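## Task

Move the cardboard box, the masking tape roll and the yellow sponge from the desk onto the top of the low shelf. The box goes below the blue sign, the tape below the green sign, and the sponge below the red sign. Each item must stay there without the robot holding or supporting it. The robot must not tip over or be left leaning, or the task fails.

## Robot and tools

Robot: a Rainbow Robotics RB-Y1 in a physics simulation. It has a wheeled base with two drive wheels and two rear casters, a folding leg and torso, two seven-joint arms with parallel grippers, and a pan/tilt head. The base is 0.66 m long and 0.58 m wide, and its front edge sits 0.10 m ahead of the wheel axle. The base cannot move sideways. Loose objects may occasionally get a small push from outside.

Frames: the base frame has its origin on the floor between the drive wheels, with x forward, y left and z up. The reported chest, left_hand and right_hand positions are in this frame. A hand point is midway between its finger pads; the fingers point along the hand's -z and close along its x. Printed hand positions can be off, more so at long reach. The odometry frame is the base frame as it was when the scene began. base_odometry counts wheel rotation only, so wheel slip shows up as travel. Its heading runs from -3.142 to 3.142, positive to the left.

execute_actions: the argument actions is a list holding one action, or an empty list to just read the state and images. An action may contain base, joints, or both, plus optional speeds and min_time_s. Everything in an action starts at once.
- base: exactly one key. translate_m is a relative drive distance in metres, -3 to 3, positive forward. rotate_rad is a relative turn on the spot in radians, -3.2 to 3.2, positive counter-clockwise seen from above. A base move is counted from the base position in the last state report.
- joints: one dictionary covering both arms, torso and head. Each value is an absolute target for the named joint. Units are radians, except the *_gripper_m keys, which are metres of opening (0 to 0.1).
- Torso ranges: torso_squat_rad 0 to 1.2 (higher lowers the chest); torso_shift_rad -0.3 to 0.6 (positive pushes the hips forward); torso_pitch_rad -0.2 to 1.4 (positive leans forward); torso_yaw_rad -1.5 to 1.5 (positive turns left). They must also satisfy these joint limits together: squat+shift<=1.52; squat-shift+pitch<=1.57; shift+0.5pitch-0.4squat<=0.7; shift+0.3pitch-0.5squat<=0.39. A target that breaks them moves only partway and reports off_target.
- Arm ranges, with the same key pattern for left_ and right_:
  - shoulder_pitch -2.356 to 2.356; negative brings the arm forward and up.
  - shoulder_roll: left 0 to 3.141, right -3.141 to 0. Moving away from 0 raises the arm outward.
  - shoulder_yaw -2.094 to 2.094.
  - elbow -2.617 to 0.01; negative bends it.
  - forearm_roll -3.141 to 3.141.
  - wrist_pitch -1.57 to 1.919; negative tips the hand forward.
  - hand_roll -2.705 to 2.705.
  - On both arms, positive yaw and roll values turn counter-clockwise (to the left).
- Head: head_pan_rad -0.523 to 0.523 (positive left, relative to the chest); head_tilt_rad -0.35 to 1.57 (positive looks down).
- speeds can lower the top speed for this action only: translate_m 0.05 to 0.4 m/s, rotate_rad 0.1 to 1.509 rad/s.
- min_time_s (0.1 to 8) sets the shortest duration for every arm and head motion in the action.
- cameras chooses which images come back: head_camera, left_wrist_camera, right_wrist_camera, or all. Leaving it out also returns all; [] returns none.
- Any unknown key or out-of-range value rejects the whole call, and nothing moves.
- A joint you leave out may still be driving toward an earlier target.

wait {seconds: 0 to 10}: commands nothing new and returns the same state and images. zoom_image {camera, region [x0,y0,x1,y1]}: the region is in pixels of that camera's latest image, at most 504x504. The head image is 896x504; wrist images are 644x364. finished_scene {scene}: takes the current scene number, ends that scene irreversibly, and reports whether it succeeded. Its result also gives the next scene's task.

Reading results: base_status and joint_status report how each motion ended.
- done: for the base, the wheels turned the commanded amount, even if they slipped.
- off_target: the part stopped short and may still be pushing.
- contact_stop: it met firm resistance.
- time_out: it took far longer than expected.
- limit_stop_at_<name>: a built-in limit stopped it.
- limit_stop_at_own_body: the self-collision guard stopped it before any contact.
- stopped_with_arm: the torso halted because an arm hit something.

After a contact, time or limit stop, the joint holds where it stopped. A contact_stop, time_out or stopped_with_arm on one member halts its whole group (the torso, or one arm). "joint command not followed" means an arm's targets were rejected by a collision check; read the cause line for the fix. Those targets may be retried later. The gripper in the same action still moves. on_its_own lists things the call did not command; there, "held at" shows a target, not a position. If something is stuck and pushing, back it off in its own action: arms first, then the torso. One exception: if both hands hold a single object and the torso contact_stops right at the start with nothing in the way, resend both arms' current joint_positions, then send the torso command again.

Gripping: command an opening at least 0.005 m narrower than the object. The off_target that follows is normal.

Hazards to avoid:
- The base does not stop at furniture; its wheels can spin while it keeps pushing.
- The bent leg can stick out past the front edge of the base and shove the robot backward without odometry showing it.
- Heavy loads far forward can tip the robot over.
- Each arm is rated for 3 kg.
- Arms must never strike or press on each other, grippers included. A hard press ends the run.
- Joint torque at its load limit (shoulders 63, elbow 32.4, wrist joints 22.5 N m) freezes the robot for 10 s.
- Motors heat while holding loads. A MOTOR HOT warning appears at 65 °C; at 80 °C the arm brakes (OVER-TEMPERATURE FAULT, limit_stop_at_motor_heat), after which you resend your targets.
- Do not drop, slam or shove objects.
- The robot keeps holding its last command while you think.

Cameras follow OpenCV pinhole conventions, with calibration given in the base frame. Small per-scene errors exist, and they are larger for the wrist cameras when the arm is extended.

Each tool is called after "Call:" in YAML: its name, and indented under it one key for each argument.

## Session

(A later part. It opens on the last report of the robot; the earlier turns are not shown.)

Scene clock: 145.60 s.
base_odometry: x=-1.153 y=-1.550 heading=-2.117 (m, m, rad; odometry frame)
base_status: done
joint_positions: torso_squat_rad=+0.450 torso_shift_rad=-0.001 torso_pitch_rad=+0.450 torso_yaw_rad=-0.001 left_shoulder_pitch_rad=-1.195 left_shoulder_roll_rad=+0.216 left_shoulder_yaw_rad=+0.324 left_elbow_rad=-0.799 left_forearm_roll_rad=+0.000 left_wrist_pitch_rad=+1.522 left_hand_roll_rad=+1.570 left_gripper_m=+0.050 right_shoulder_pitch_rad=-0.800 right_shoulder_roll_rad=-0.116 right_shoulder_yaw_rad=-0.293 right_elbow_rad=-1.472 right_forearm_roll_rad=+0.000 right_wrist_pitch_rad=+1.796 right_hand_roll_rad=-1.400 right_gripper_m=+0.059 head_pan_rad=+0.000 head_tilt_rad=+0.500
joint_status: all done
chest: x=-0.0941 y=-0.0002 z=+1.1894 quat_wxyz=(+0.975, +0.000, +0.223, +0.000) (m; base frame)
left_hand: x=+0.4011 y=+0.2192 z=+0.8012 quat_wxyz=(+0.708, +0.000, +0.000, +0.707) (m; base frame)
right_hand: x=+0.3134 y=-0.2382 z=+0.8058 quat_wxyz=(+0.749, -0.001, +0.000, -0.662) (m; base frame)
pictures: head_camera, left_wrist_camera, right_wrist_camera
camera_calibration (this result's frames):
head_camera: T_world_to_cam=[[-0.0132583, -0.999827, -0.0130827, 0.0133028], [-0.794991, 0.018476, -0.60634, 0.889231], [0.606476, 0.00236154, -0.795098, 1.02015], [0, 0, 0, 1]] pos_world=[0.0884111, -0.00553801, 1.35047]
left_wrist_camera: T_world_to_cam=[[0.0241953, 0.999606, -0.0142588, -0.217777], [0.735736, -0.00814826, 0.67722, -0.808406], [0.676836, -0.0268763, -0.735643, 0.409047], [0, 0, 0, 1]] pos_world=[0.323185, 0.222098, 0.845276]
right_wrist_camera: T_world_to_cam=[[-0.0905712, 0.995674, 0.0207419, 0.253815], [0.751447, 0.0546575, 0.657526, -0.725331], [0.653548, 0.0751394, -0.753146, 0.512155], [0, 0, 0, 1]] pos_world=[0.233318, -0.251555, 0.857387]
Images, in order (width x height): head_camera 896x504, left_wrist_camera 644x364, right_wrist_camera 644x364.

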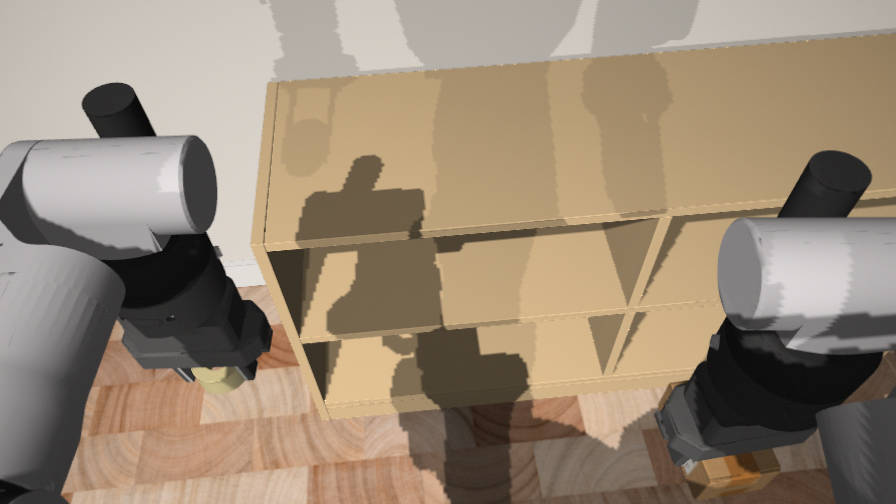

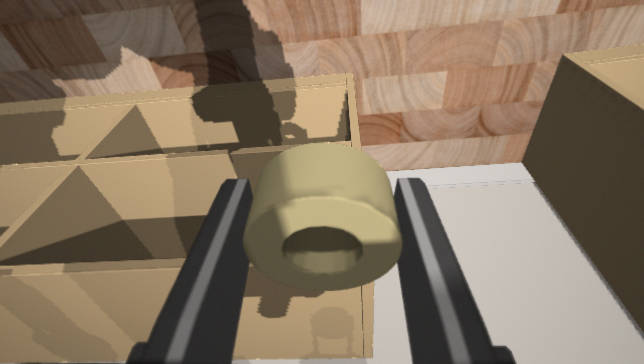

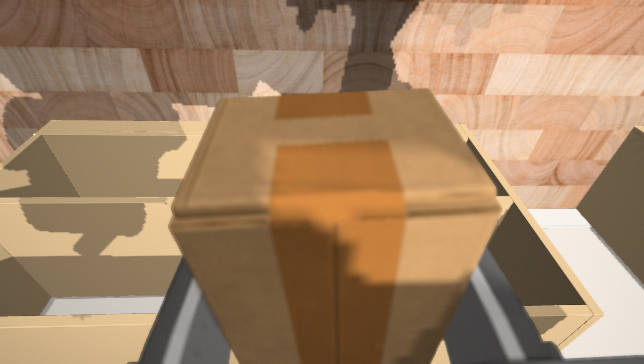

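Call:
execute_actions:
  actions:
    - {"base":{"translate_m":0.5},"joints":{"head_tilt_rad":0.75,"torso_squat_rad":0.6,"right_shoulder_pitch_rad":-1.078,"right_shoulder_roll_rad":-0.179,"right_shoulder_yaw_rad":-0.306,"right_elbow_rad":-0.814,"right_wrist_pitch_rad":1.416,"right_hand_roll_rad":-1.45,"left_shoulder_pitch_rad":-0.8,"left_shoulder_roll_rad":0.116,"left_shoulder_yaw_rad":0.293,"left_elbow_rad":-1.472,"left_wrist_pitch_rad":1.796},"min_time_s":1.5}

Scene clock: 178.47 s.
base_odometry: x=-1.413 y=-1.977 heading=-2.117 (m, m, rad; odometry frame)
base_status: done
joint_positions: torso_squat_rad=+0.600 torso_shift_rad=-0.001 torso_pitch_rad=+0.450 torso_yaw_rad=-0.001 left_shoulder_pitch_rad=-0.800 left_shoulder_roll_rad=+0.116 left_shoulder_yaw_rad=+0.293 left_elbow_rad=-1.472 left_forearm_roll_rad=+0.000 left_wrist_pitch_rad=+1.796 left_hand_roll_rad=+1.570 left_gripper_m=+0.050 right_shoulder_pitch_rad=-1.078 right_shoulder_roll_rad=-0.179 right_shoulder_yaw_rad=-0.306 right_elbow_rad=-0.814 right_forearm_roll_rad=+0.000 right_wrist_pitch_rad=+1.416 right_hand_roll_rad=-1.450 right_gripper_m=+0.059 head_pan_rad=+0.000 head_tilt_rad=+0.750
joint_status: all done
chest: x=-0.0940 y=-0.0001 z=+1.1369 quat_wxyz=(+0.975, +0.000, +0.223, +0.000) (m; base frame)
left_hand: x=+0.3139 y=+0.2373 z=+0.7531 quat_wxyz=(+0.690, +0.000, +0.000, +0.723) (m; base frame)
right_hand: x=+0.3705 y=-0.2207 z=+0.6982 quat_wxyz=(+0.748, -0.001, +0.000, -0.663) (m; base frame)
pictures: head_camera, left_wrist_camera, right_wrist_camera
camera_calibration (this result's frames):
head_camera: T_world_to_cam=[[-0.016232, -0.999823, -0.0095026, 0.00800272], [-0.920303, 0.0186549, -0.39076, 0.577187], [0.390868, 0.00240244, -0.920443, 1.14492], [0, 0, 0, 1]] pos_world=[0.0838036, -0.00551668, 1.27945]
left_wrist_camera: T_world_to_cam=[[-0.0240469, 0.999609, -0.0142957, -0.219273], [0.736147, 0.0273805, 0.676268, -0.719407], [0.676395, 0.00573846, -0.736517, 0.426274], [0, 0, 0, 1]] pos_world=[0.235987, 0.236439, 0.797335]
right_wrist_camera: T_world_to_cam=[[-0.0881246, 0.995905, 0.0201648, 0.243358], [0.751142, 0.0531433, 0.657998, -0.698992], [0.654232, 0.0731324, -0.75275, 0.39154], [0, 0, 0, 1]] pos_world=[0.29033, -0.23385, 0.74976]
Images, in order (width x height): head_camera 896x504, left_wrist_camera 644x364, right_wrist_camera 644x364.

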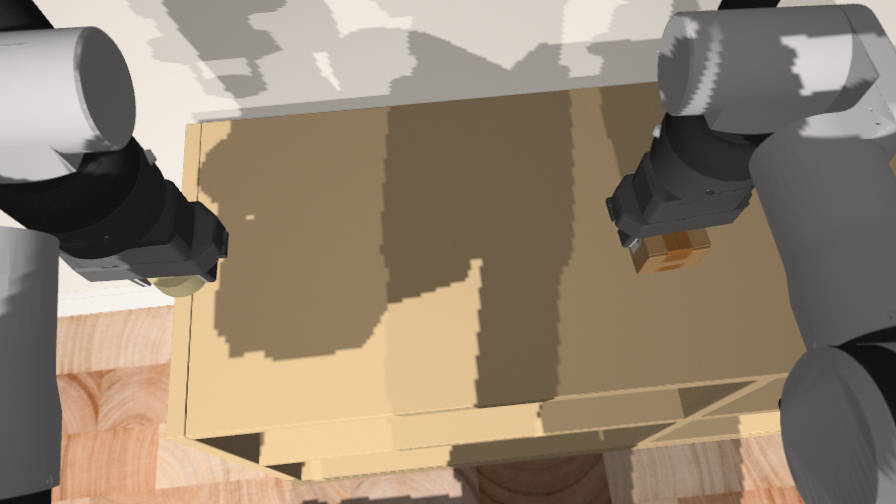

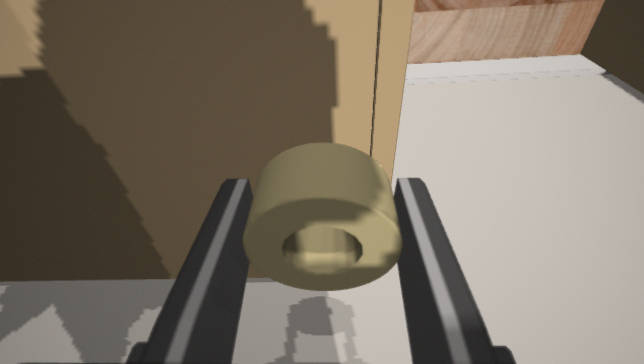

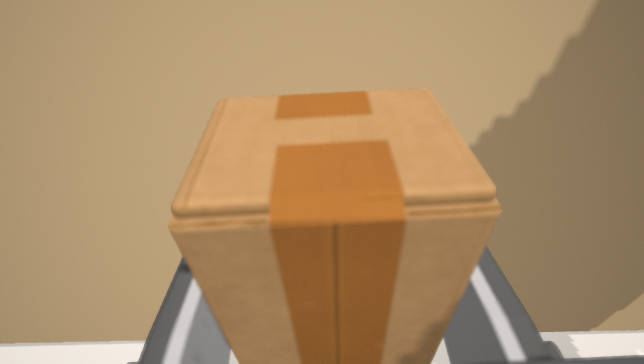

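Call:
execute_actions:
  actions:
    - {"joints":{"torso_squat_rad":0.685}}
  cameras: ["head_camera","right_wrist_camera"]

Call:
zoom_image:
  camera: "head_camera"
  region: [560, 160, 800, 320]

Scene clock: 187.03 s.
base_odometry: x=-1.413 y=-1.977 heading=-2.117 (m, m, rad; odometry frame)
base_status: not commanded
joint_positions: torso_squat_rad=+0.685 torso_shift_rad=-0.001 torso_pitch_rad=+0.450 torso_yaw_rad=-0.001 left_shoulder_pitch_rad=-0.800 left_shoulder_roll_rad=+0.116 left_shoulder_yaw_rad=+0.293 left_elbow_rad=-1.472 left_forearm_roll_rad=+0.000 left_wrist_pitch_rad=+1.796 left_hand_roll_rad=+1.570 left_gripper_m=+0.050 right_shoulder_pitch_rad=-1.078 right_shoulder_roll_rad=-0.179 right_shoulder_yaw_rad=-0.306 right_elbow_rad=-0.814 right_forearm_roll_rad=+0.000 right_wrist_pitch_rad=+1.416 right_hand_roll_rad=-1.450 right_gripper_m=+0.059 head_pan_rad=+0.000 head_tilt_rad=+0.750
joint_status: all done
chest: x=-0.0940 y=-0.0001 z=+1.1012 quat_wxyz=(+0.975, +0.000, +0.223, +0.000) (m; base frame)
left_hand: x=+0.3139 y=+0.2373 z=+0.7175 quat_wxyz=(+0.690, +0.000, +0.000, +0.723) (m; base frame)
right_hand: x=+0.3705 y=-0.2207 z=+0.6626 quat_wxyz=(+0.748, -0.001, +0.000, -0.663) (m; base frame)
pictures: head_camera, right_wrist_camera
camera_calibration (this result's frames):
head_camera: T_world_to_cam=[[-0.0162307, -0.999823, -0.0095047, 0.00768041], [-0.920252, 0.0186548, -0.390881, 0.563372], [0.390989, 0.00240247, -0.920392, 1.11211], [0, 0, 0, 1]] pos_world=[0.0837468, -0.00550233, 1.24386]
right_wrist_camera: T_world_to_cam=[[-0.08812, 0.995906, 0.0201554, 0.244071], [0.751092, 0.0531405, 0.658055, -0.67561], [0.65429, 0.0731264, -0.7527, 0.364705], [0, 0, 0, 1]] pos_world=[0.29033, -0.233839, 0.714183]
Images, in order (width x height): head_camera 896x504, right_wrist_camera 644x364.

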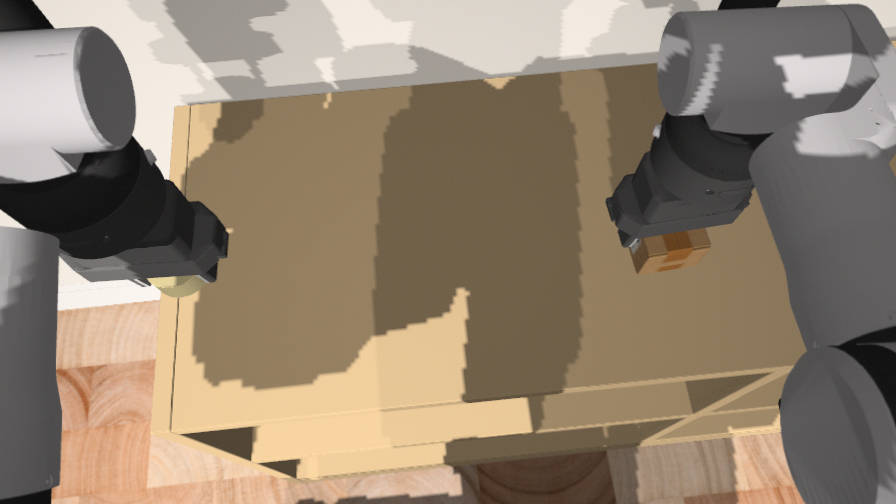

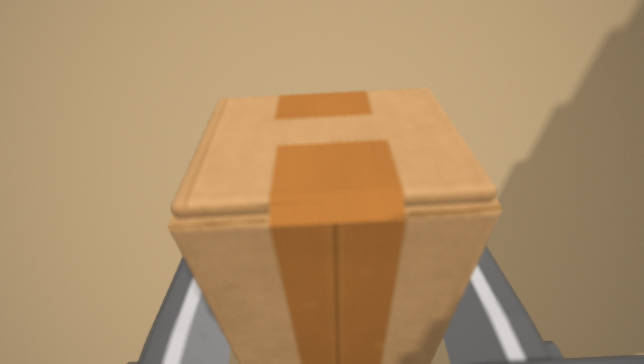

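Region (560, 160, 800, 320) of head_camera's 896x504 image, scaled by 2.100, with more detail than that image has.

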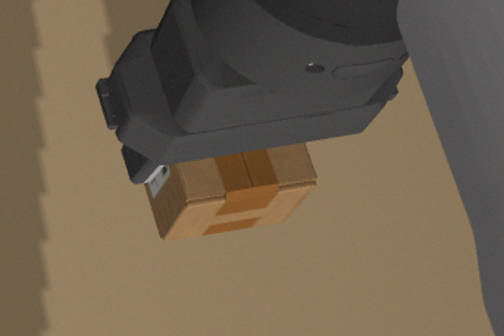

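Call:
execute_actions:
  actions:
    - {"joints":{"torso_squat_rad":0.712}}
  cameras: ["head_camera","right_wrist_camera"]

Scene clock: 189.83 s.
base_odometry: x=-1.413 y=-1.977 heading=-2.117 (m, m, rad; odometry frame)
base_status: not commanded
joint_positions: torso_squat_rad=+0.712 torso_shift_rad=-0.002 torso_pitch_rad=+0.449 torso_yaw_rad=-0.001 left_shoulder_pitch_rad=-0.800 left_shoulder_roll_rad=+0.116 left_shoulder_yaw_rad=+0.293 left_elbow_rad=-1.472 left_forearm_roll_rad=+0.000 left_wrist_pitch_rad=+1.796 left_hand_roll_rad=+1.570 left_gripper_m=+0.050 right_shoulder_pitch_rad=-1.079 right_shoulder_roll_rad=-0.179 right_shoulder_yaw_rad=-0.306 right_elbow_rad=-0.815 right_forearm_roll_rad=+0.000 right_wrist_pitch_rad=+1.417 right_hand_roll_rad=-1.450 right_gripper_m=+0.059 head_pan_rad=+0.000 head_tilt_rad=+0.750
joint_status: all done
chest: x=-0.0945 y=-0.0001 z=+1.0892 quat_wxyz=(+0.975, +0.000, +0.223, +0.000) (m; base frame)
left_hand: x=+0.3138 y=+0.2373 z=+0.7058 quat_wxyz=(+0.690, +0.000, +0.000, +0.723) (m; base frame)
right_hand: x=+0.3711 y=-0.2208 z=+0.6518 quat_wxyz=(+0.748, +0.000, -0.001, -0.663) (m; base frame)
pictures: head_camera, right_wrist_camera
camera_calibration (this result's frames):
head_camera: T_world_to_cam=[[-0.0162603, -0.999824, -0.0093961, 0.00748384], [-0.919892, 0.0186418, -0.391728, 0.559196], [0.391834, 0.00227376, -0.920033, 1.10086], [0, 0, 0, 1]] pos_world=[0.0831663, -0.00544498, 1.23195]
right_wrist_camera: T_world_to_cam=[[-0.0881699, 0.995912, 0.0196474, 0.244793], [0.749576, 0.0533455, 0.659765, -0.669447], [0.656019, 0.0728986, -0.751215, 0.354418], [0, 0, 0, 1]] pos_world=[0.29088, -0.233917, 0.703113]
Images, in order (width x height): head_camera 896x504, right_wrist_camera 644x364.

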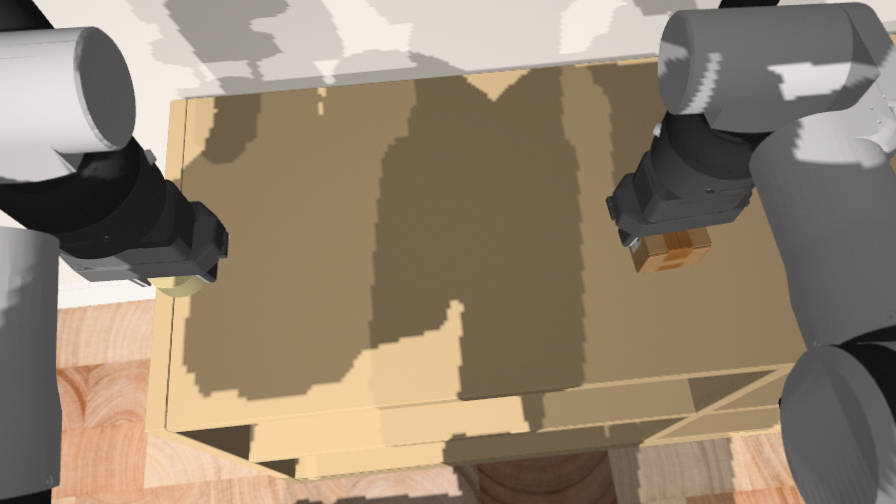

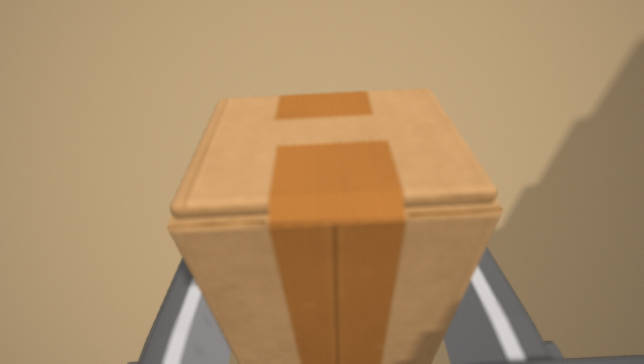

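Call:
execute_actions:
  actions:
    - {"joints":{"right_gripper_m":0.1}}
  cameras: []

Call:
execute_actions:
  actions:
    - {"joints":{"torso_squat_rad":0.55}}
  cameras: []

Call:
execute_actions:
  actions:
    - {"base":{"translate_m":-0.9},"joints":{"head_tilt_rad":0.1,"right_shoulder_pitch_rad":-0.8,"right_shoulder_roll_rad":-0.116,"right_shoulder_yaw_rad":-0.293,"right_elbow_rad":-1.472,"right_wrist_pitch_rad":1.796},"min_time_s":2}
  cameras: ["head_camera"]

Call:
execute_actions:
  actions:
    - {"base":{"rotate_rad":1.7},"joints":{"head_tilt_rad":-0.2}}
  cameras: ["head_camera"]

Scene clock: 205.33 s.
base_odometry: x=-1.413 y=-1.977 heading=-2.117 (m, m, rad; odometry frame)
base_status: not commanded
joint_positions: torso_squat_rad=+0.712 torso_shift_rad=-0.001 torso_pitch_rad=+0.450 torso_yaw_rad=-0.001 left_shoulder_pitch_rad=-0.800 left_shoulder_roll_rad=+0.116 left_shoulder_yaw_rad=+0.293 left_elbow_rad=-1.472 left_forearm_roll_rad=+0.000 left_wrist_pitch_rad=+1.796 left_hand_roll_rad=+1.570 left_gripper_m=+0.050 right_shoulder_pitch_rad=-1.078 right_shoulder_roll_rad=-0.179 right_shoulder_yaw_rad=-0.306 right_elbow_rad=-0.814 right_forearm_roll_rad=+0.000 right_wrist_pitch_rad=+1.416 right_hand_roll_rad=-1.450 right_gripper_m=+0.099 head_pan_rad=+0.000 head_tilt_rad=+0.750
joint_status: all done
chest: x=-0.0941 y=-0.0001 z=+1.0891 quat_wxyz=(+0.975, +0.000, +0.223, +0.000) (m; base frame)
left_hand: x=+0.3139 y=+0.2373 z=+0.7054 quat_wxyz=(+0.690, +0.000, +0.000, +0.723) (m; base frame)
right_hand: x=+0.3707 y=-0.2209 z=+0.6508 quat_wxyz=(+0.748, +0.000, -0.001, -0.663) (m; base frame)
pictures: none
No camera images: the call's "cameras" was empty. Leave "cameras" out to get every camera's image.

Scene clock: 206.67 s.
base_odometry: x=-1.413 y=-1.977 heading=-2.117 (m, m, rad; odometry frame)
base_status: not commanded
joint_positions: torso_squat_rad=+0.550 torso_shift_rad=-0.001 torso_pitch_rad=+0.450 torso_yaw_rad=-0.001 left_shoulder_pitch_rad=-0.800 left_shoulder_roll_rad=+0.116 left_shoulder_yaw_rad=+0.293 left_elbow_rad=-1.472 left_forearm_roll_rad=+0.000 left_wrist_pitch_rad=+1.796 left_hand_roll_rad=+1.570 left_gripper_m=+0.050 right_shoulder_pitch_rad=-1.078 right_shoulder_roll_rad=-0.179 right_shoulder_yaw_rad=-0.306 right_elbow_rad=-0.814 right_forearm_roll_rad=+0.000 right_wrist_pitch_rad=+1.416 right_hand_roll_rad=-1.450 right_gripper_m=+0.099 head_pan_rad=+0.000 head_tilt_rad=+0.750
joint_status: all done
chest: x=-0.0941 y=-0.0001 z=+1.1559 quat_wxyz=(+0.975, +0.000, +0.223, +0.000) (m; base frame)
left_hand: x=+0.3138 y=+0.2373 z=+0.7721 quat_wxyz=(+0.690, +0.000, +0.001, +0.723) (m; base frame)
right_hand: x=+0.3705 y=-0.2210 z=+0.7174 quat_wxyz=(+0.748, -0.001, +0.000, -0.663) (m; base frame)
pictures: none
No camera images: the call's "cameras" was empty. Leave "cameras" out to get every camera's image.

Scene clock: 210.57 s.
base_odometry: x=-0.945 y=-1.208 heading=-2.116 (m, m, rad; odometry frame)
base_status: done
joint_positions: torso_squat_rad=+0.550 torso_shift_rad=-0.001 torso_pitch_rad=+0.450 torso_yaw_rad=-0.001 left_shoulder_pitch_rad=-0.800 left_shoulder_roll_rad=+0.116 left_shoulder_yaw_rad=+0.293 left_elbow_rad=-1.472 left_forearm_roll_rad=+0.000 left_wrist_pitch_rad=+1.796 left_hand_roll_rad=+1.570 left_gripper_m=+0.050 right_shoulder_pitch_rad=-0.800 right_shoulder_roll_rad=-0.116 right_shoulder_yaw_rad=-0.293 right_elbow_rad=-1.472 right_forearm_roll_rad=+0.000 right_wrist_pitch_rad=+1.796 right_hand_roll_rad=-1.450 right_gripper_m=+0.099 head_pan_rad=+0.000 head_tilt_rad=+0.100
joint_status: all done
chest: x=-0.0941 y=-0.0001 z=+1.1559 quat_wxyz=(+0.975, +0.000, +0.223, +0.000) (m; base frame)
left_hand: x=+0.3137 y=+0.2373 z=+0.7721 quat_wxyz=(+0.690, +0.000, +0.001, +0.723) (m; base frame)
right_hand: x=+0.3134 y=-0.2383 z=+0.7723 quat_wxyz=(+0.732, -0.001, +0.000, -0.681) (m; base frame)
pictures: head_camera
camera_calibration (this result's frames):
head_camera: T_world_to_cam=[[-0.0069198, -0.999834, -0.0168536, 0.0178602], [-0.496071, 0.0180662, -0.868094, 1.21228], [0.868254, 0.00235355, -0.496114, 0.593623], [0, 0, 0, 1]] pos_world=[0.0860846, -0.00544118, 1.34718]
Images, in order (width x height): head_camera 896x504.

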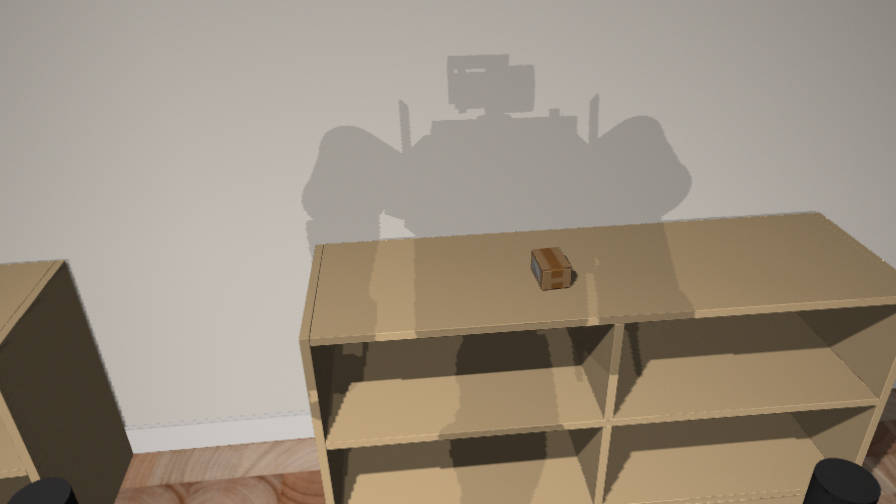

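Scene clock: 214.57 s.
base_odometry: x=-0.945 y=-1.208 heading=-0.417 (m, m, rad; odometry frame)
base_status: done
joint_positions: torso_squat_rad=+0.550 torso_shift_rad=-0.001 torso_pitch_rad=+0.450 torso_yaw_rad=-0.001 left_shoulder_pitch_rad=-0.800 left_shoulder_roll_rad=+0.116 left_shoulder_yaw_rad=+0.293 left_elbow_rad=-1.472 left_forearm_roll_rad=+0.000 left_wrist_pitch_rad=+1.796 left_hand_roll_rad=+1.570 left_gripper_m=+0.050 right_shoulder_pitch_rad=-0.800 right_shoulder_roll_rad=-0.116 right_shoulder_yaw_rad=-0.293 right_elbow_rad=-1.472 right_forearm_roll_rad=+0.000 right_wrist_pitch_rad=+1.796 right_hand_roll_rad=-1.450 right_gripper_m=+0.099 head_pan_rad=+0.000 head_tilt_rad=-0.200
joint_status: all done
chest: x=-0.0941 y=-0.0001 z=+1.1559 quat_wxyz=(+0.975, +0.000, +0.223, +0.000) (m; base frame)
left_hand: x=+0.3138 y=+0.2373 z=+0.7722 quat_wxyz=(+0.690, +0.000, +0.001, +0.723) (m; base frame)
right_hand: x=+0.3134 y=-0.2383 z=+0.7723 quat_wxyz=(+0.732, -0.001, +0.000, -0.681) (m; base frame)
pictures: head_camera
camera_calibration (this result's frames):
head_camera: T_world_to_cam=[[-0.00143956, -0.999837, -0.0179798, 0.0192759], [-0.217362, 0.0178628, -0.975928, 1.35179], [0.97609, 0.00250322, -0.217352, 0.222478], [0, 0, 0, 1]] pos_world=[0.0766964, -0.00543093, 1.36795]
Images, in order (width x height): head_camera 896x504.

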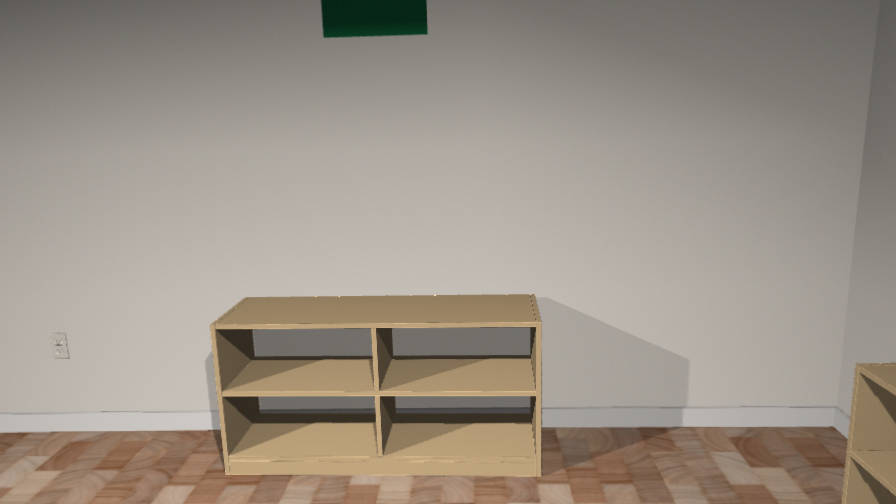

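Call:
execute_actions:
  actions:
    - {"base":{"translate_m":2.14},"joints":{"head_tilt_rad":0.75,"torso_squat_rad":0.62,"left_shoulder_pitch_rad":-1.078,"left_shoulder_roll_rad":0.179,"left_shoulder_yaw_rad":0.306,"left_elbow_rad":-0.814,"left_wrist_pitch_rad":1.416},"min_time_s":4}
  cameras: ["head_camera","left_wrist_camera"]

Scene clock: 225.43 s.
base_odometry: x=+1.012 y=-2.073 heading=-0.416 (m, m, rad; odometry frame)
base_status: done
joint_positions: torso_squat_rad=+0.620 torso_shift_rad=-0.001 torso_pitch_rad=+0.450 torso_yaw_rad=-0.001 left_shoulder_pitch_rad=-1.078 left_shoulder_roll_rad=+0.179 left_shoulder_yaw_rad=+0.306 left_elbow_rad=-0.814 left_forearm_roll_rad=+0.000 left_wrist_pitch_rad=+1.416 left_hand_roll_rad=+1.570 left_gripper_m=+0.050 right_shoulder_pitch_rad=-0.800 right_shoulder_roll_rad=-0.116 right_shoulder_yaw_rad=-0.293 right_elbow_rad=-1.472 right_forearm_roll_rad=+0.000 right_wrist_pitch_rad=+1.796 right_hand_roll_rad=-1.450 right_gripper_m=+0.099 head_pan_rad=+0.000 head_tilt_rad=+0.750
joint_status: all done
chest: x=-0.0940 y=-0.0001 z=+1.1288 quat_wxyz=(+0.975, +0.000, +0.223, +0.000) (m; base frame)
left_hand: x=+0.3710 y=+0.2195 z=+0.6902 quat_wxyz=(+0.708, +0.000, +0.000, +0.706) (m; base frame)
right_hand: x=+0.3135 y=-0.2383 z=+0.7453 quat_wxyz=(+0.732, -0.001, +0.000, -0.681) (m; base frame)
pictures: head_camera, left_wrist_camera
camera_calibration (this result's frames):
head_camera: T_world_to_cam=[[-0.0162333, -0.999824, -0.00943362, 0.00788394], [-0.920276, 0.0186293, -0.390826, 0.57411], [0.390933, 0.00233713, -0.920416, 1.13753], [0, 0, 0, 1]] pos_world=[0.08377, -0.00547129, 1.27145]
left_wrist_camera: T_world_to_cam=[[0.0242201, 0.999611, -0.013793, -0.219253], [0.735992, -0.00849209, 0.676937, -0.710921], [0.676557, -0.026547, -0.735912, 0.348067], [0, 0, 0, 1]] pos_world=[0.293055, 0.222371, 0.734371]
Images, in order (width x height): head_camera 896x504, left_wrist_camera 644x364.

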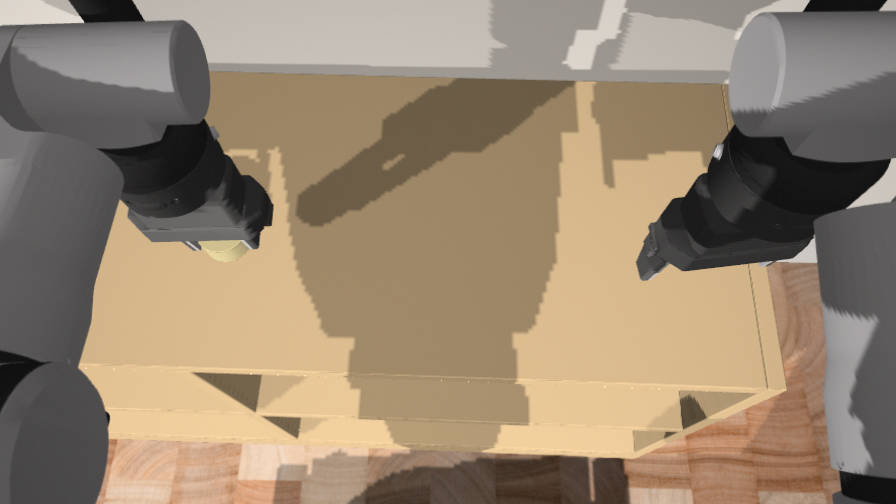

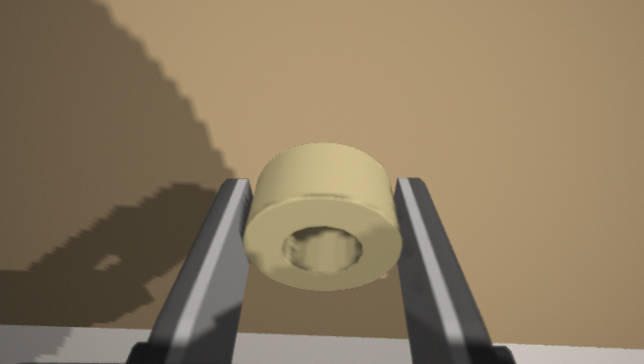

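Call:
execute_actions:
  actions:
    - {"joints":{"torso_squat_rad":0.712}}
  cameras: ["left_wrist_camera"]

Scene clock: 228.43 s.
base_odometry: x=+1.012 y=-2.073 heading=-0.416 (m, m, rad; odometry frame)
base_status: not commanded
joint_positions: torso_squat_rad=+0.712 torso_shift_rad=-0.001 torso_pitch_rad=+0.450 torso_yaw_rad=-0.001 left_shoulder_pitch_rad=-1.078 left_shoulder_roll_rad=+0.179 left_shoulder_yaw_rad=+0.306 left_elbow_rad=-0.814 left_forearm_roll_rad=+0.000 left_wrist_pitch_rad=+1.416 left_hand_roll_rad=+1.570 left_gripper_m=+0.050 right_shoulder_pitch_rad=-0.800 right_shoulder_roll_rad=-0.116 right_shoulder_yaw_rad=-0.293 right_elbow_rad=-1.472 right_forearm_roll_rad=+0.000 right_wrist_pitch_rad=+1.796 right_hand_roll_rad=-1.450 right_gripper_m=+0.099 head_pan_rad=+0.000 head_tilt_rad=+0.750
joint_status: all done
chest: x=-0.0941 y=-0.0001 z=+1.0891 quat_wxyz=(+0.975, +0.000, +0.223, +0.000) (m; base frame)
left_hand: x=+0.3710 y=+0.2195 z=+0.6505 quat_wxyz=(+0.708, +0.000, +0.000, +0.706) (m; base frame)
right_hand: x=+0.3135 y=-0.2383 z=+0.7056 quat_wxyz=(+0.732, +0.000, +0.000, -0.681) (m; base frame)
pictures: left_wrist_camera
camera_calibration (this result's frames):
left_wrist_camera: T_world_to_cam=[[0.024196, 0.999612, -0.0137807, -0.219831], [0.735977, -0.00848209, 0.676953, -0.684019], [0.676574, -0.0265219, -0.735897, 0.31882], [0, 0, 0, 1]] pos_world=[0.293036, 0.2224, 0.694638]
Images, in order (width x height): left_wrist_camera 644x364.

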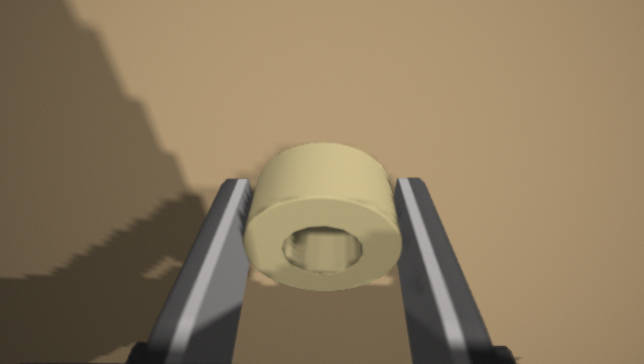

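Call:
execute_actions:
  actions:
    - {"joints":{"torso_squat_rad":0.722}}
  cameras: ["left_wrist_camera"]

Scene clock: 231.00 s.
base_odometry: x=+1.012 y=-2.073 heading=-0.416 (m, m, rad; odometry frame)
base_status: not commanded
joint_positions: torso_squat_rad=+0.722 torso_shift_rad=-0.001 torso_pitch_rad=+0.449 torso_yaw_rad=-0.001 left_shoulder_pitch_rad=-1.079 left_shoulder_roll_rad=+0.179 left_shoulder_yaw_rad=+0.306 left_elbow_rad=-0.815 left_forearm_roll_rad=+0.000 left_wrist_pitch_rad=+1.416 left_hand_roll_rad=+1.570 left_gripper_m=+0.050 right_shoulder_pitch_rad=-0.800 right_shoulder_roll_rad=-0.116 right_shoulder_yaw_rad=-0.293 right_elbow_rad=-1.472 right_forearm_roll_rad=+0.000 right_wrist_pitch_rad=+1.796 right_hand_roll_rad=-1.450 right_gripper_m=+0.099 head_pan_rad=+0.000 head_tilt_rad=+0.750
joint_status: all done
chest: x=-0.0944 y=-0.0001 z=+1.0845 quat_wxyz=(+0.975, +0.000, +0.223, +0.000) (m; base frame)
left_hand: x=+0.3715 y=+0.2195 z=+0.6469 quat_wxyz=(+0.708, -0.001, -0.001, +0.706) (m; base frame)
right_hand: x=+0.3134 y=-0.2382 z=+0.7012 quat_wxyz=(+0.732, +0.000, +0.000, -0.681) (m; base frame)
pictures: left_wrist_camera
camera_calibration (this result's frames):
left_wrist_camera: T_world_to_cam=[[0.0242802, 0.999613, -0.0135417, -0.220111], [0.734709, -0.0086565, 0.678327, -0.682354], [0.677948, -0.0264191, -0.734635, 0.314423], [0, 0, 0, 1]] pos_world=[0.293514, 0.222426, 0.690865]
Images, in order (width x height): left_wrist_camera 644x364.

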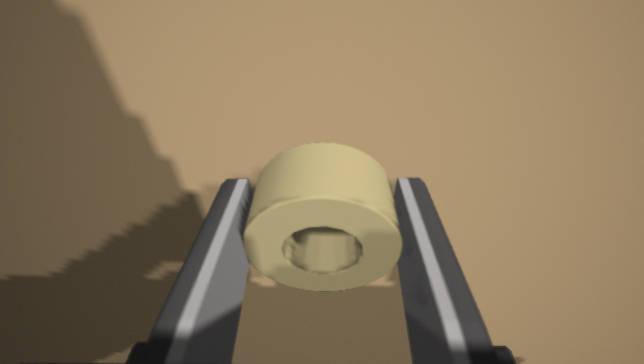

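Call:
execute_actions:
  actions:
    - {"joints":{"left_gripper_m":0.1}}
  cameras: []

Call:
execute_actions:
  actions:
    - {"joints":{"torso_squat_rad":0.62}}
  cameras: []

Call:
execute_actions:
  actions:
    - {"base":{"translate_m":-0.5},"joints":{"head_tilt_rad":0.4,"torso_squat_rad":0.3}}
  cameras: ["head_camera"]

Call:
execute_actions:
  actions:
    - {"base":{"rotate_rad":2.1},"joints":{"head_tilt_rad":-0.2,"left_shoulder_pitch_rad":-0.5,"left_shoulder_roll_rad":0.1,"left_shoulder_yaw_rad":0.155,"left_elbow_rad":-0.15,"left_wrist_pitch_rad":0.1,"left_hand_roll_rad":0},"min_time_s":3}
  cameras: ["head_camera"]

Scene clock: 241.90 s.
base_odometry: x=+1.012 y=-2.073 heading=-0.416 (m, m, rad; odometry frame)
base_status: not commanded
joint_positions: torso_squat_rad=+0.722 torso_shift_rad=-0.001 torso_pitch_rad=+0.450 torso_yaw_rad=-0.001 left_shoulder_pitch_rad=-1.078 left_shoulder_roll_rad=+0.179 left_shoulder_yaw_rad=+0.306 left_elbow_rad=-0.814 left_forearm_roll_rad=+0.000 left_wrist_pitch_rad=+1.416 left_hand_roll_rad=+1.570 left_gripper_m=+0.100 right_shoulder_pitch_rad=-0.800 right_shoulder_roll_rad=-0.116 right_shoulder_yaw_rad=-0.293 right_elbow_rad=-1.472 right_forearm_roll_rad=+0.000 right_wrist_pitch_rad=+1.796 right_hand_roll_rad=-1.450 right_gripper_m=+0.099 head_pan_rad=+0.000 head_tilt_rad=+0.750
joint_status: all done
chest: x=-0.0941 y=-0.0001 z=+1.0845 quat_wxyz=(+0.975, +0.000, +0.223, +0.000) (m; base frame)
left_hand: x=+0.3711 y=+0.2197 z=+0.6461 quat_wxyz=(+0.708, +0.000, +0.000, +0.707) (m; base frame)
right_hand: x=+0.3135 y=-0.2382 z=+0.7010 quat_wxyz=(+0.732, +0.000, +0.000, -0.681) (m; base frame)
pictures: none
No camera images: the call's "cameras" was empty. Leave "cameras" out to get every camera's image.

Scene clock: 243.03 s.
base_odometry: x=+1.012 y=-2.073 heading=-0.416 (m, m, rad; odometry frame)
base_status: not commanded
joint_positions: torso_squat_rad=+0.620 torso_shift_rad=-0.001 torso_pitch_rad=+0.450 torso_yaw_rad=-0.001 left_shoulder_pitch_rad=-1.078 left_shoulder_roll_rad=+0.179 left_shoulder_yaw_rad=+0.306 left_elbow_rad=-0.814 left_forearm_roll_rad=+0.000 left_wrist_pitch_rad=+1.416 left_hand_roll_rad=+1.570 left_gripper_m=+0.100 right_shoulder_pitch_rad=-0.800 right_shoulder_roll_rad=-0.116 right_shoulder_yaw_rad=-0.293 right_elbow_rad=-1.472 right_forearm_roll_rad=+0.000 right_wrist_pitch_rad=+1.796 right_hand_roll_rad=-1.450 right_gripper_m=+0.099 head_pan_rad=+0.000 head_tilt_rad=+0.750
joint_status: all done
chest: x=-0.0941 y=-0.0001 z=+1.1288 quat_wxyz=(+0.975, +0.000, +0.223, +0.000) (m; base frame)
left_hand: x=+0.3710 y=+0.2197 z=+0.6903 quat_wxyz=(+0.708, +0.000, +0.000, +0.707) (m; base frame)
right_hand: x=+0.3135 y=-0.2382 z=+0.7452 quat_wxyz=(+0.732, +0.000, +0.000, -0.681) (m; base frame)
pictures: none
No camera images: the call's "cameras" was empty. Leave "cameras" out to get every camera's image.

Scene clock: 246.07 s.
base_odometry: x=+0.555 y=-1.871 heading=-0.415 (m, m, rad; odometry frame)
base_status: done
joint_positions: torso_squat_rad=+0.300 torso_shift_rad=-0.001 torso_pitch_rad=+0.450 torso_yaw_rad=-0.001 left_shoulder_pitch_rad=-1.078 left_shoulder_roll_rad=+0.179 left_shoulder_yaw_rad=+0.306 left_elbow_rad=-0.814 left_forearm_roll_rad=+0.000 left_wrist_pitch_rad=+1.416 left_hand_roll_rad=+1.570 left_gripper_m=+0.100 right_shoulder_pitch_rad=-0.800 right_shoulder_roll_rad=-0.116 right_shoulder_yaw_rad=-0.293 right_elbow_rad=-1.472 right_forearm_roll_rad=+0.000 right_wrist_pitch_rad=+1.796 right_hand_roll_rad=-1.450 right_gripper_m=+0.099 head_pan_rad=+0.000 head_tilt_rad=+0.400
joint_status: all done
chest: x=-0.0942 y=-0.0002 z=+1.2279 quat_wxyz=(+0.975, +0.000, +0.223, +0.000) (m; base frame)
left_hand: x=+0.3708 y=+0.2197 z=+0.7893 quat_wxyz=(+0.708, +0.000, +0.000, +0.707) (m; base frame)
right_hand: x=+0.3133 y=-0.2383 z=+0.8443 quat_wxyz=(+0.732, +0.000, +0.000, -0.681) (m; base frame)
pictures: head_camera
camera_calibration (this result's frames):
head_camera: T_world_to_cam=[[-0.0117664, -0.999828, -0.0143325, 0.01551], [-0.730446, 0.018383, -0.682723, 1.01842], [0.682869, 0.00243592, -0.730537, 0.959577], [0, 0, 0, 1]] pos_world=[0.0888208, -0.00555175, 1.39653]
Images, in order (width x height): head_camera 896x504.

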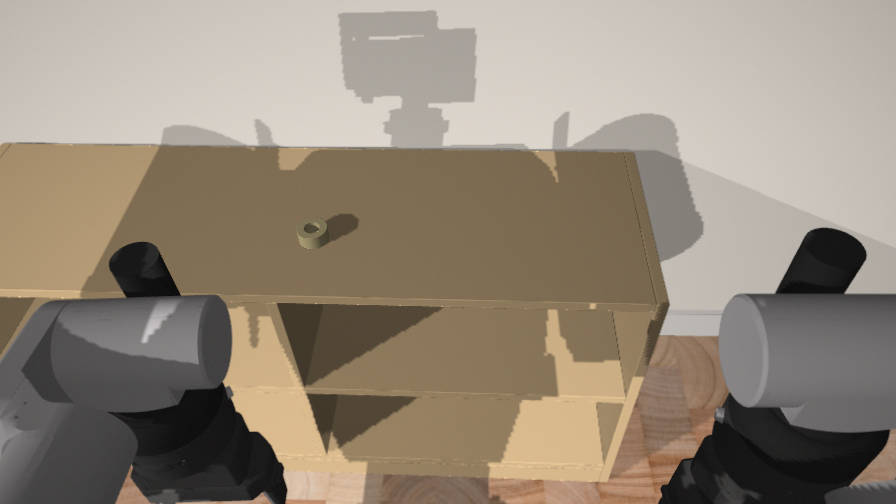

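Scene clock: 250.47 s.
base_odometry: x=+0.554 y=-1.871 heading=+1.684 (m, m, rad; odometry frame)
base_status: done
joint_positions: torso_squat_rad=+0.300 torso_shift_rad=-0.001 torso_pitch_rad=+0.450 torso_yaw_rad=-0.001 left_shoulder_pitch_rad=-0.500 left_shoulder_roll_rad=+0.100 left_shoulder_yaw_rad=+0.155 left_elbow_rad=-0.150 left_forearm_roll_rad=+0.000 left_wrist_pitch_rad=+0.100 left_hand_roll_rad=+0.000 left_gripper_m=+0.100 right_shoulder_pitch_rad=-0.800 right_shoulder_roll_rad=-0.116 right_shoulder_yaw_rad=-0.293 right_elbow_rad=-1.472 right_forearm_roll_rad=+0.000 right_wrist_pitch_rad=+1.796 right_hand_roll_rad=-1.450 right_gripper_m=+0.099 head_pan_rad=+0.000 head_tilt_rad=-0.200
joint_status: all done
chest: x=-0.0942 y=-0.0002 z=+1.2279 quat_wxyz=(+0.975, +0.000, +0.223, +0.000) (m; base frame)
left_hand: x=+0.0170 y=+0.2644 z=+0.5393 quat_wxyz=(+0.999, +0.029, -0.042, -0.005) (m; base frame)
right_hand: x=+0.3133 y=-0.2383 z=+0.8443 quat_wxyz=(+0.732, +0.000, +0.000, -0.681) (m; base frame)
pictures: head_camera
camera_calibration (this result's frames):
head_camera: T_world_to_cam=[[-0.00141618, -0.999835, -0.0180864, 0.0206323], [-0.21735, 0.0179618, -0.975929, 1.42201], [0.976093, 0.00254899, -0.217339, 0.238198], [0, 0, 0, 1]] pos_world=[0.0765988, -0.00552007, 1.43992]
Images, in order (width x height): head_camera 896x504.

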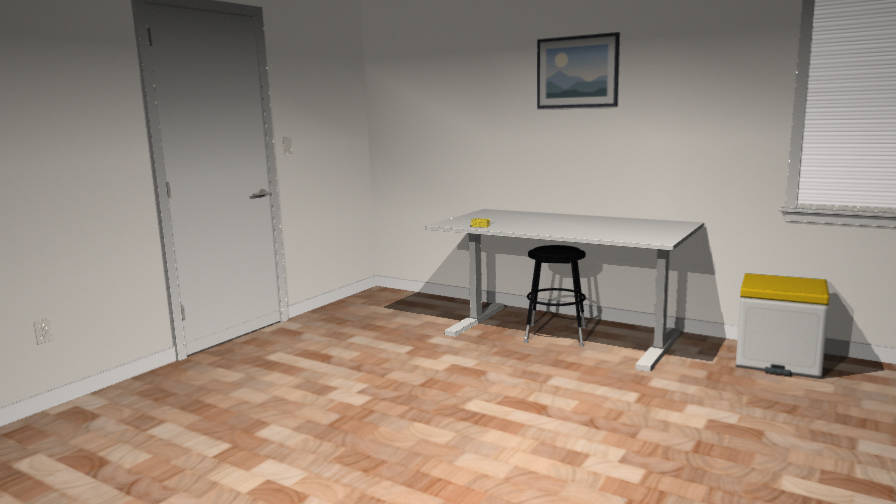

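Call:
execute_actions:
  actions:
    - {"base":{"translate_m":3.0},"joints":{"head_tilt_rad":0.2,"right_hand_roll_rad":-0.3}}
  cameras: ["head_camera"]

Scene clock: 262.30 s.
base_odometry: x=+0.214 y=+1.109 heading=+1.685 (m, m, rad; odometry frame)
base_status: done
joint_positions: torso_squat_rad=+0.300 torso_shift_rad=-0.001 torso_pitch_rad=+0.450 torso_yaw_rad=-0.001 left_shoulder_pitch_rad=-0.500 left_shoulder_roll_rad=+0.100 left_shoulder_yaw_rad=+0.155 left_elbow_rad=-0.150 left_forearm_roll_rad=+0.000 left_wrist_pitch_rad=+0.100 left_hand_roll_rad=+0.000 left_gripper_m=+0.100 right_shoulder_pitch_rad=-0.800 right_shoulder_roll_rad=-0.116 right_shoulder_yaw_rad=-0.293 right_elbow_rad=-1.472 right_forearm_roll_rad=+0.000 right_wrist_pitch_rad=+1.796 right_hand_roll_rad=-0.300 right_gripper_m=+0.099 head_pan_rad=+0.000 head_tilt_rad=+0.200
joint_status: all done
chest: x=-0.0941 y=-0.0002 z=+1.2279 quat_wxyz=(+0.975, +0.000, +0.223, +0.000) (m; base frame)
left_hand: x=+0.0171 y=+0.2644 z=+0.5392 quat_wxyz=(+0.999, +0.029, -0.042, -0.005) (m; base frame)
right_hand: x=+0.3134 y=-0.2383 z=+0.8443 quat_wxyz=(+0.985, +0.000, +0.001, -0.173) (m; base frame)
pictures: head_camera
camera_calibration (this result's frames):
head_camera: T_world_to_cam=[[-0.00861024, -0.999831, -0.0162578, 0.0181663], [-0.580302, 0.0182367, -0.814197, 1.20044], [0.814356, 0.00242397, -0.580361, 0.747788], [0, 0, 0, 1]] pos_world=[0.0878093, -0.00554148, 1.41168]
Images, in order (width x height): head_camera 896x504.

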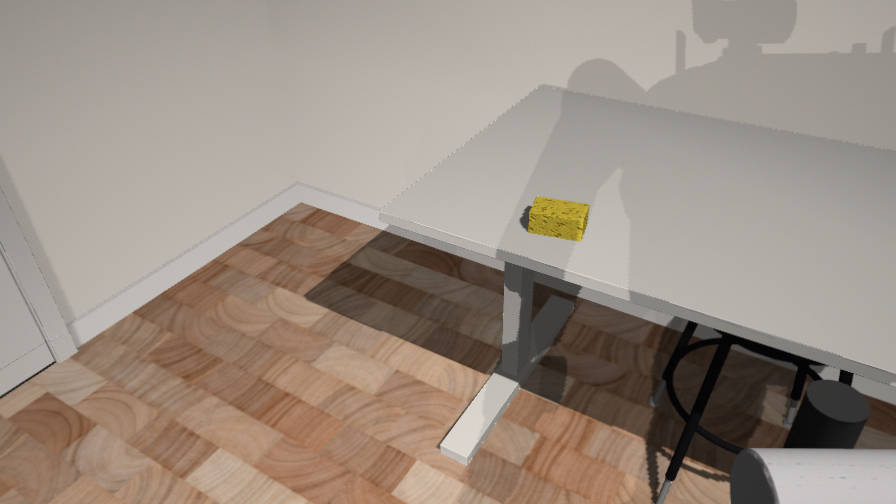

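Call:
execute_actions:
  actions:
    - {"base":{"translate_m":0.79},"joints":{"head_tilt_rad":0.75,"right_shoulder_pitch_rad":-0.906,"right_shoulder_roll_rad":-0.128,"right_shoulder_yaw_rad":-0.273,"right_elbow_rad":-1.298,"right_wrist_pitch_rad":1.724,"right_hand_roll_rad":-0.34}}
  cameras: ["head_camera","right_wrist_camera"]

Scene clock: 270.57 s.
base_odometry: x=+0.124 y=+1.894 heading=+1.685 (m, m, rad; odometry frame)
base_status: done
joint_positions: torso_squat_rad=+0.300 torso_shift_rad=-0.001 torso_pitch_rad=+0.450 torso_yaw_rad=-0.001 left_shoulder_pitch_rad=-0.500 left_shoulder_roll_rad=+0.100 left_shoulder_yaw_rad=+0.155 left_elbow_rad=-0.150 left_forearm_roll_rad=+0.000 left_wrist_pitch_rad=+0.100 left_hand_roll_rad=+0.000 left_gripper_m=+0.100 right_shoulder_pitch_rad=-0.906 right_shoulder_roll_rad=-0.128 right_shoulder_yaw_rad=-0.273 right_elbow_rad=-1.298 right_forearm_roll_rad=+0.000 right_wrist_pitch_rad=+1.724 right_hand_roll_rad=-0.340 right_gripper_m=+0.099 head_pan_rad=+0.000 head_tilt_rad=+0.750
joint_status: all done
chest: x=-0.0941 y=-0.0002 z=+1.2279 quat_wxyz=(+0.975, +0.000, +0.223, +0.000) (m; base frame)
left_hand: x=+0.0170 y=+0.2643 z=+0.5392 quat_wxyz=(+0.999, +0.029, -0.042, -0.005) (m; base frame)
right_hand: x=+0.3403 y=-0.2204 z=+0.8392 quat_wxyz=(+0.986, +0.000, +0.000, -0.170) (m; base frame)
pictures: head_camera, right_wrist_camera
camera_calibration (this result's frames):
head_camera: T_world_to_cam=[[-0.0161747, -0.999824, -0.00950397, 0.0088501], [-0.920282, 0.0186028, -0.390812, 0.612682], [0.39092, 0.00242506, -0.920421, 1.22872], [0, 0, 0, 1]] pos_world=[0.0836525, -0.0055288, 1.37047]
right_wrist_camera: T_world_to_cam=[[-0.930965, 0.364463, 0.0216742, 0.383963], [0.287635, 0.695565, 0.658373, -0.470061], [0.224877, 0.619157, -0.75238, 0.783495], [0, 0, 0, 1]] pos_world=[0.316471, -0.298089, 0.890639]
Images, in order (width x height): head_camera 896x504, right_wrist_camera 644x364.

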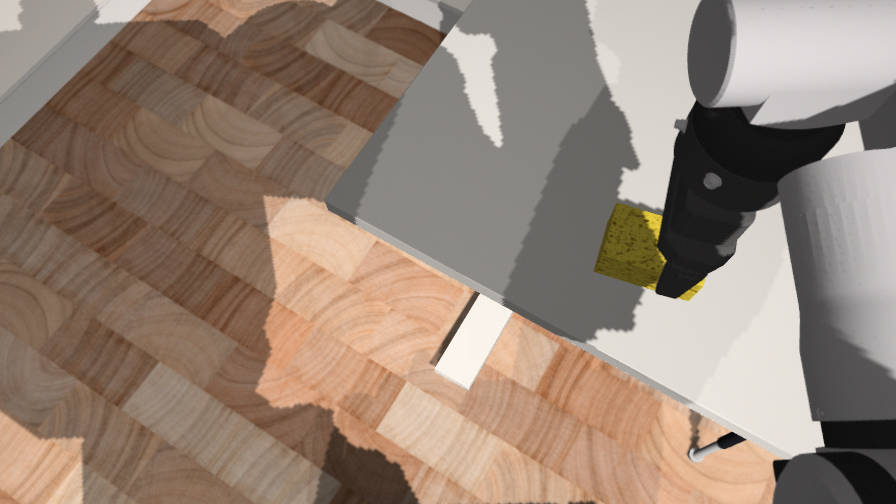

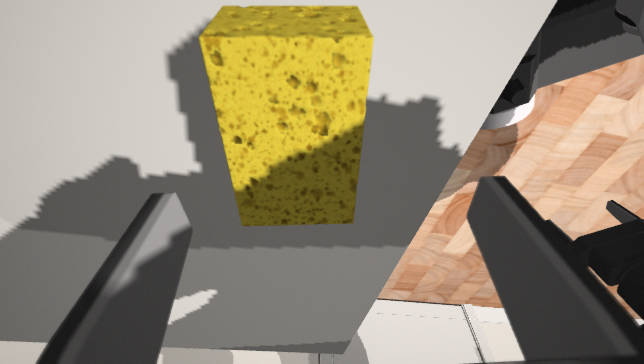

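Call:
execute_actions:
  actions:
    - {"base":{"translate_m":0.014},"joints":{"torso_squat_rad":0.55}}
  cameras: ["head_camera","right_wrist_camera"]

Scene clock: 275.90 s.
base_odometry: x=+0.123 y=+1.908 heading=+1.685 (m, m, rad; odometry frame)
base_status: done
joint_positions: torso_squat_rad=+0.550 torso_shift_rad=-0.001 torso_pitch_rad=+0.450 torso_yaw_rad=-0.001 left_shoulder_pitch_rad=-0.500 left_shoulder_roll_rad=+0.100 left_shoulder_yaw_rad=+0.155 left_elbow_rad=-0.150 left_forearm_roll_rad=+0.000 left_wrist_pitch_rad=+0.100 left_hand_roll_rad=+0.000 left_gripper_m=+0.100 right_shoulder_pitch_rad=-0.906 right_shoulder_roll_rad=-0.128 right_shoulder_yaw_rad=-0.273 right_elbow_rad=-1.298 right_forearm_roll_rad=+0.000 right_wrist_pitch_rad=+1.724 right_hand_roll_rad=-0.340 right_gripper_m=+0.099 head_pan_rad=+0.000 head_tilt_rad=+0.750
joint_status: all done
chest: x=-0.0941 y=-0.0001 z=+1.1559 quat_wxyz=(+0.975, +0.000, +0.223, +0.000) (m; base frame)
left_hand: x=+0.0171 y=+0.2643 z=+0.4673 quat_wxyz=(+0.999, +0.029, -0.042, -0.005) (m; base frame)
right_hand: x=+0.3404 y=-0.2204 z=+0.7673 quat_wxyz=(+0.986, +0.000, +0.000, -0.170) (m; base frame)
pictures: head_camera, right_wrist_camera
camera_calibration (this result's frames):
head_camera: T_world_to_cam=[[-0.0161737, -0.999824, -0.00950578, 0.00819714], [-0.920237, 0.0186029, -0.390919, 0.584715], [0.391027, 0.00242495, -0.920376, 1.16245], [0, 0, 0, 1]] pos_world=[0.0836611, -0.0055006, 1.29854]
right_wrist_camera: T_world_to_cam=[[-0.93097, 0.364461, 0.0215325, 0.385702], [0.287535, 0.695573, 0.658408, -0.422768], [0.224987, 0.61915, -0.752353, 0.729317], [0, 0, 0, 1]] pos_world=[0.316551, -0.298064, 0.818753]
Images, in order (width x height): head_camera 896x504, right_wrist_camera 644x364.

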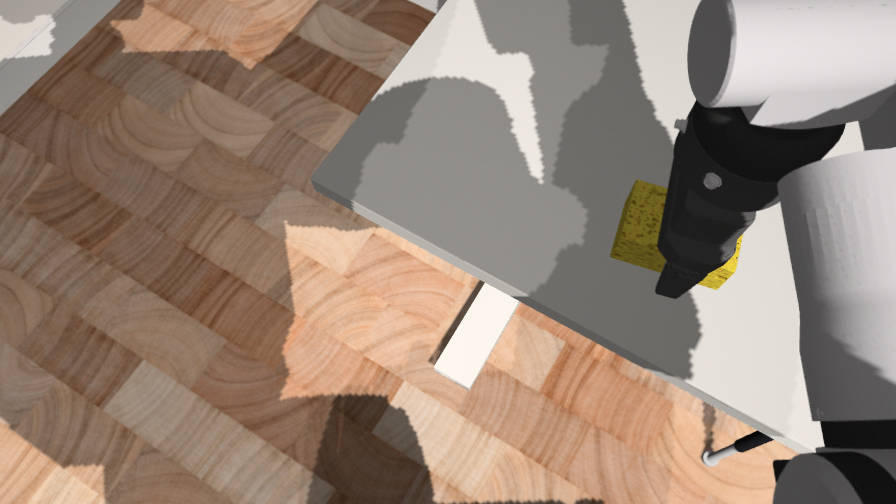

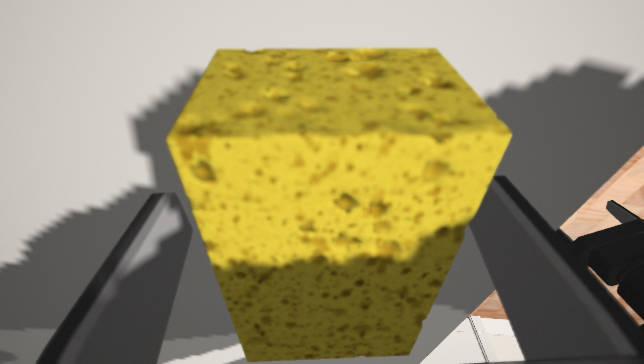

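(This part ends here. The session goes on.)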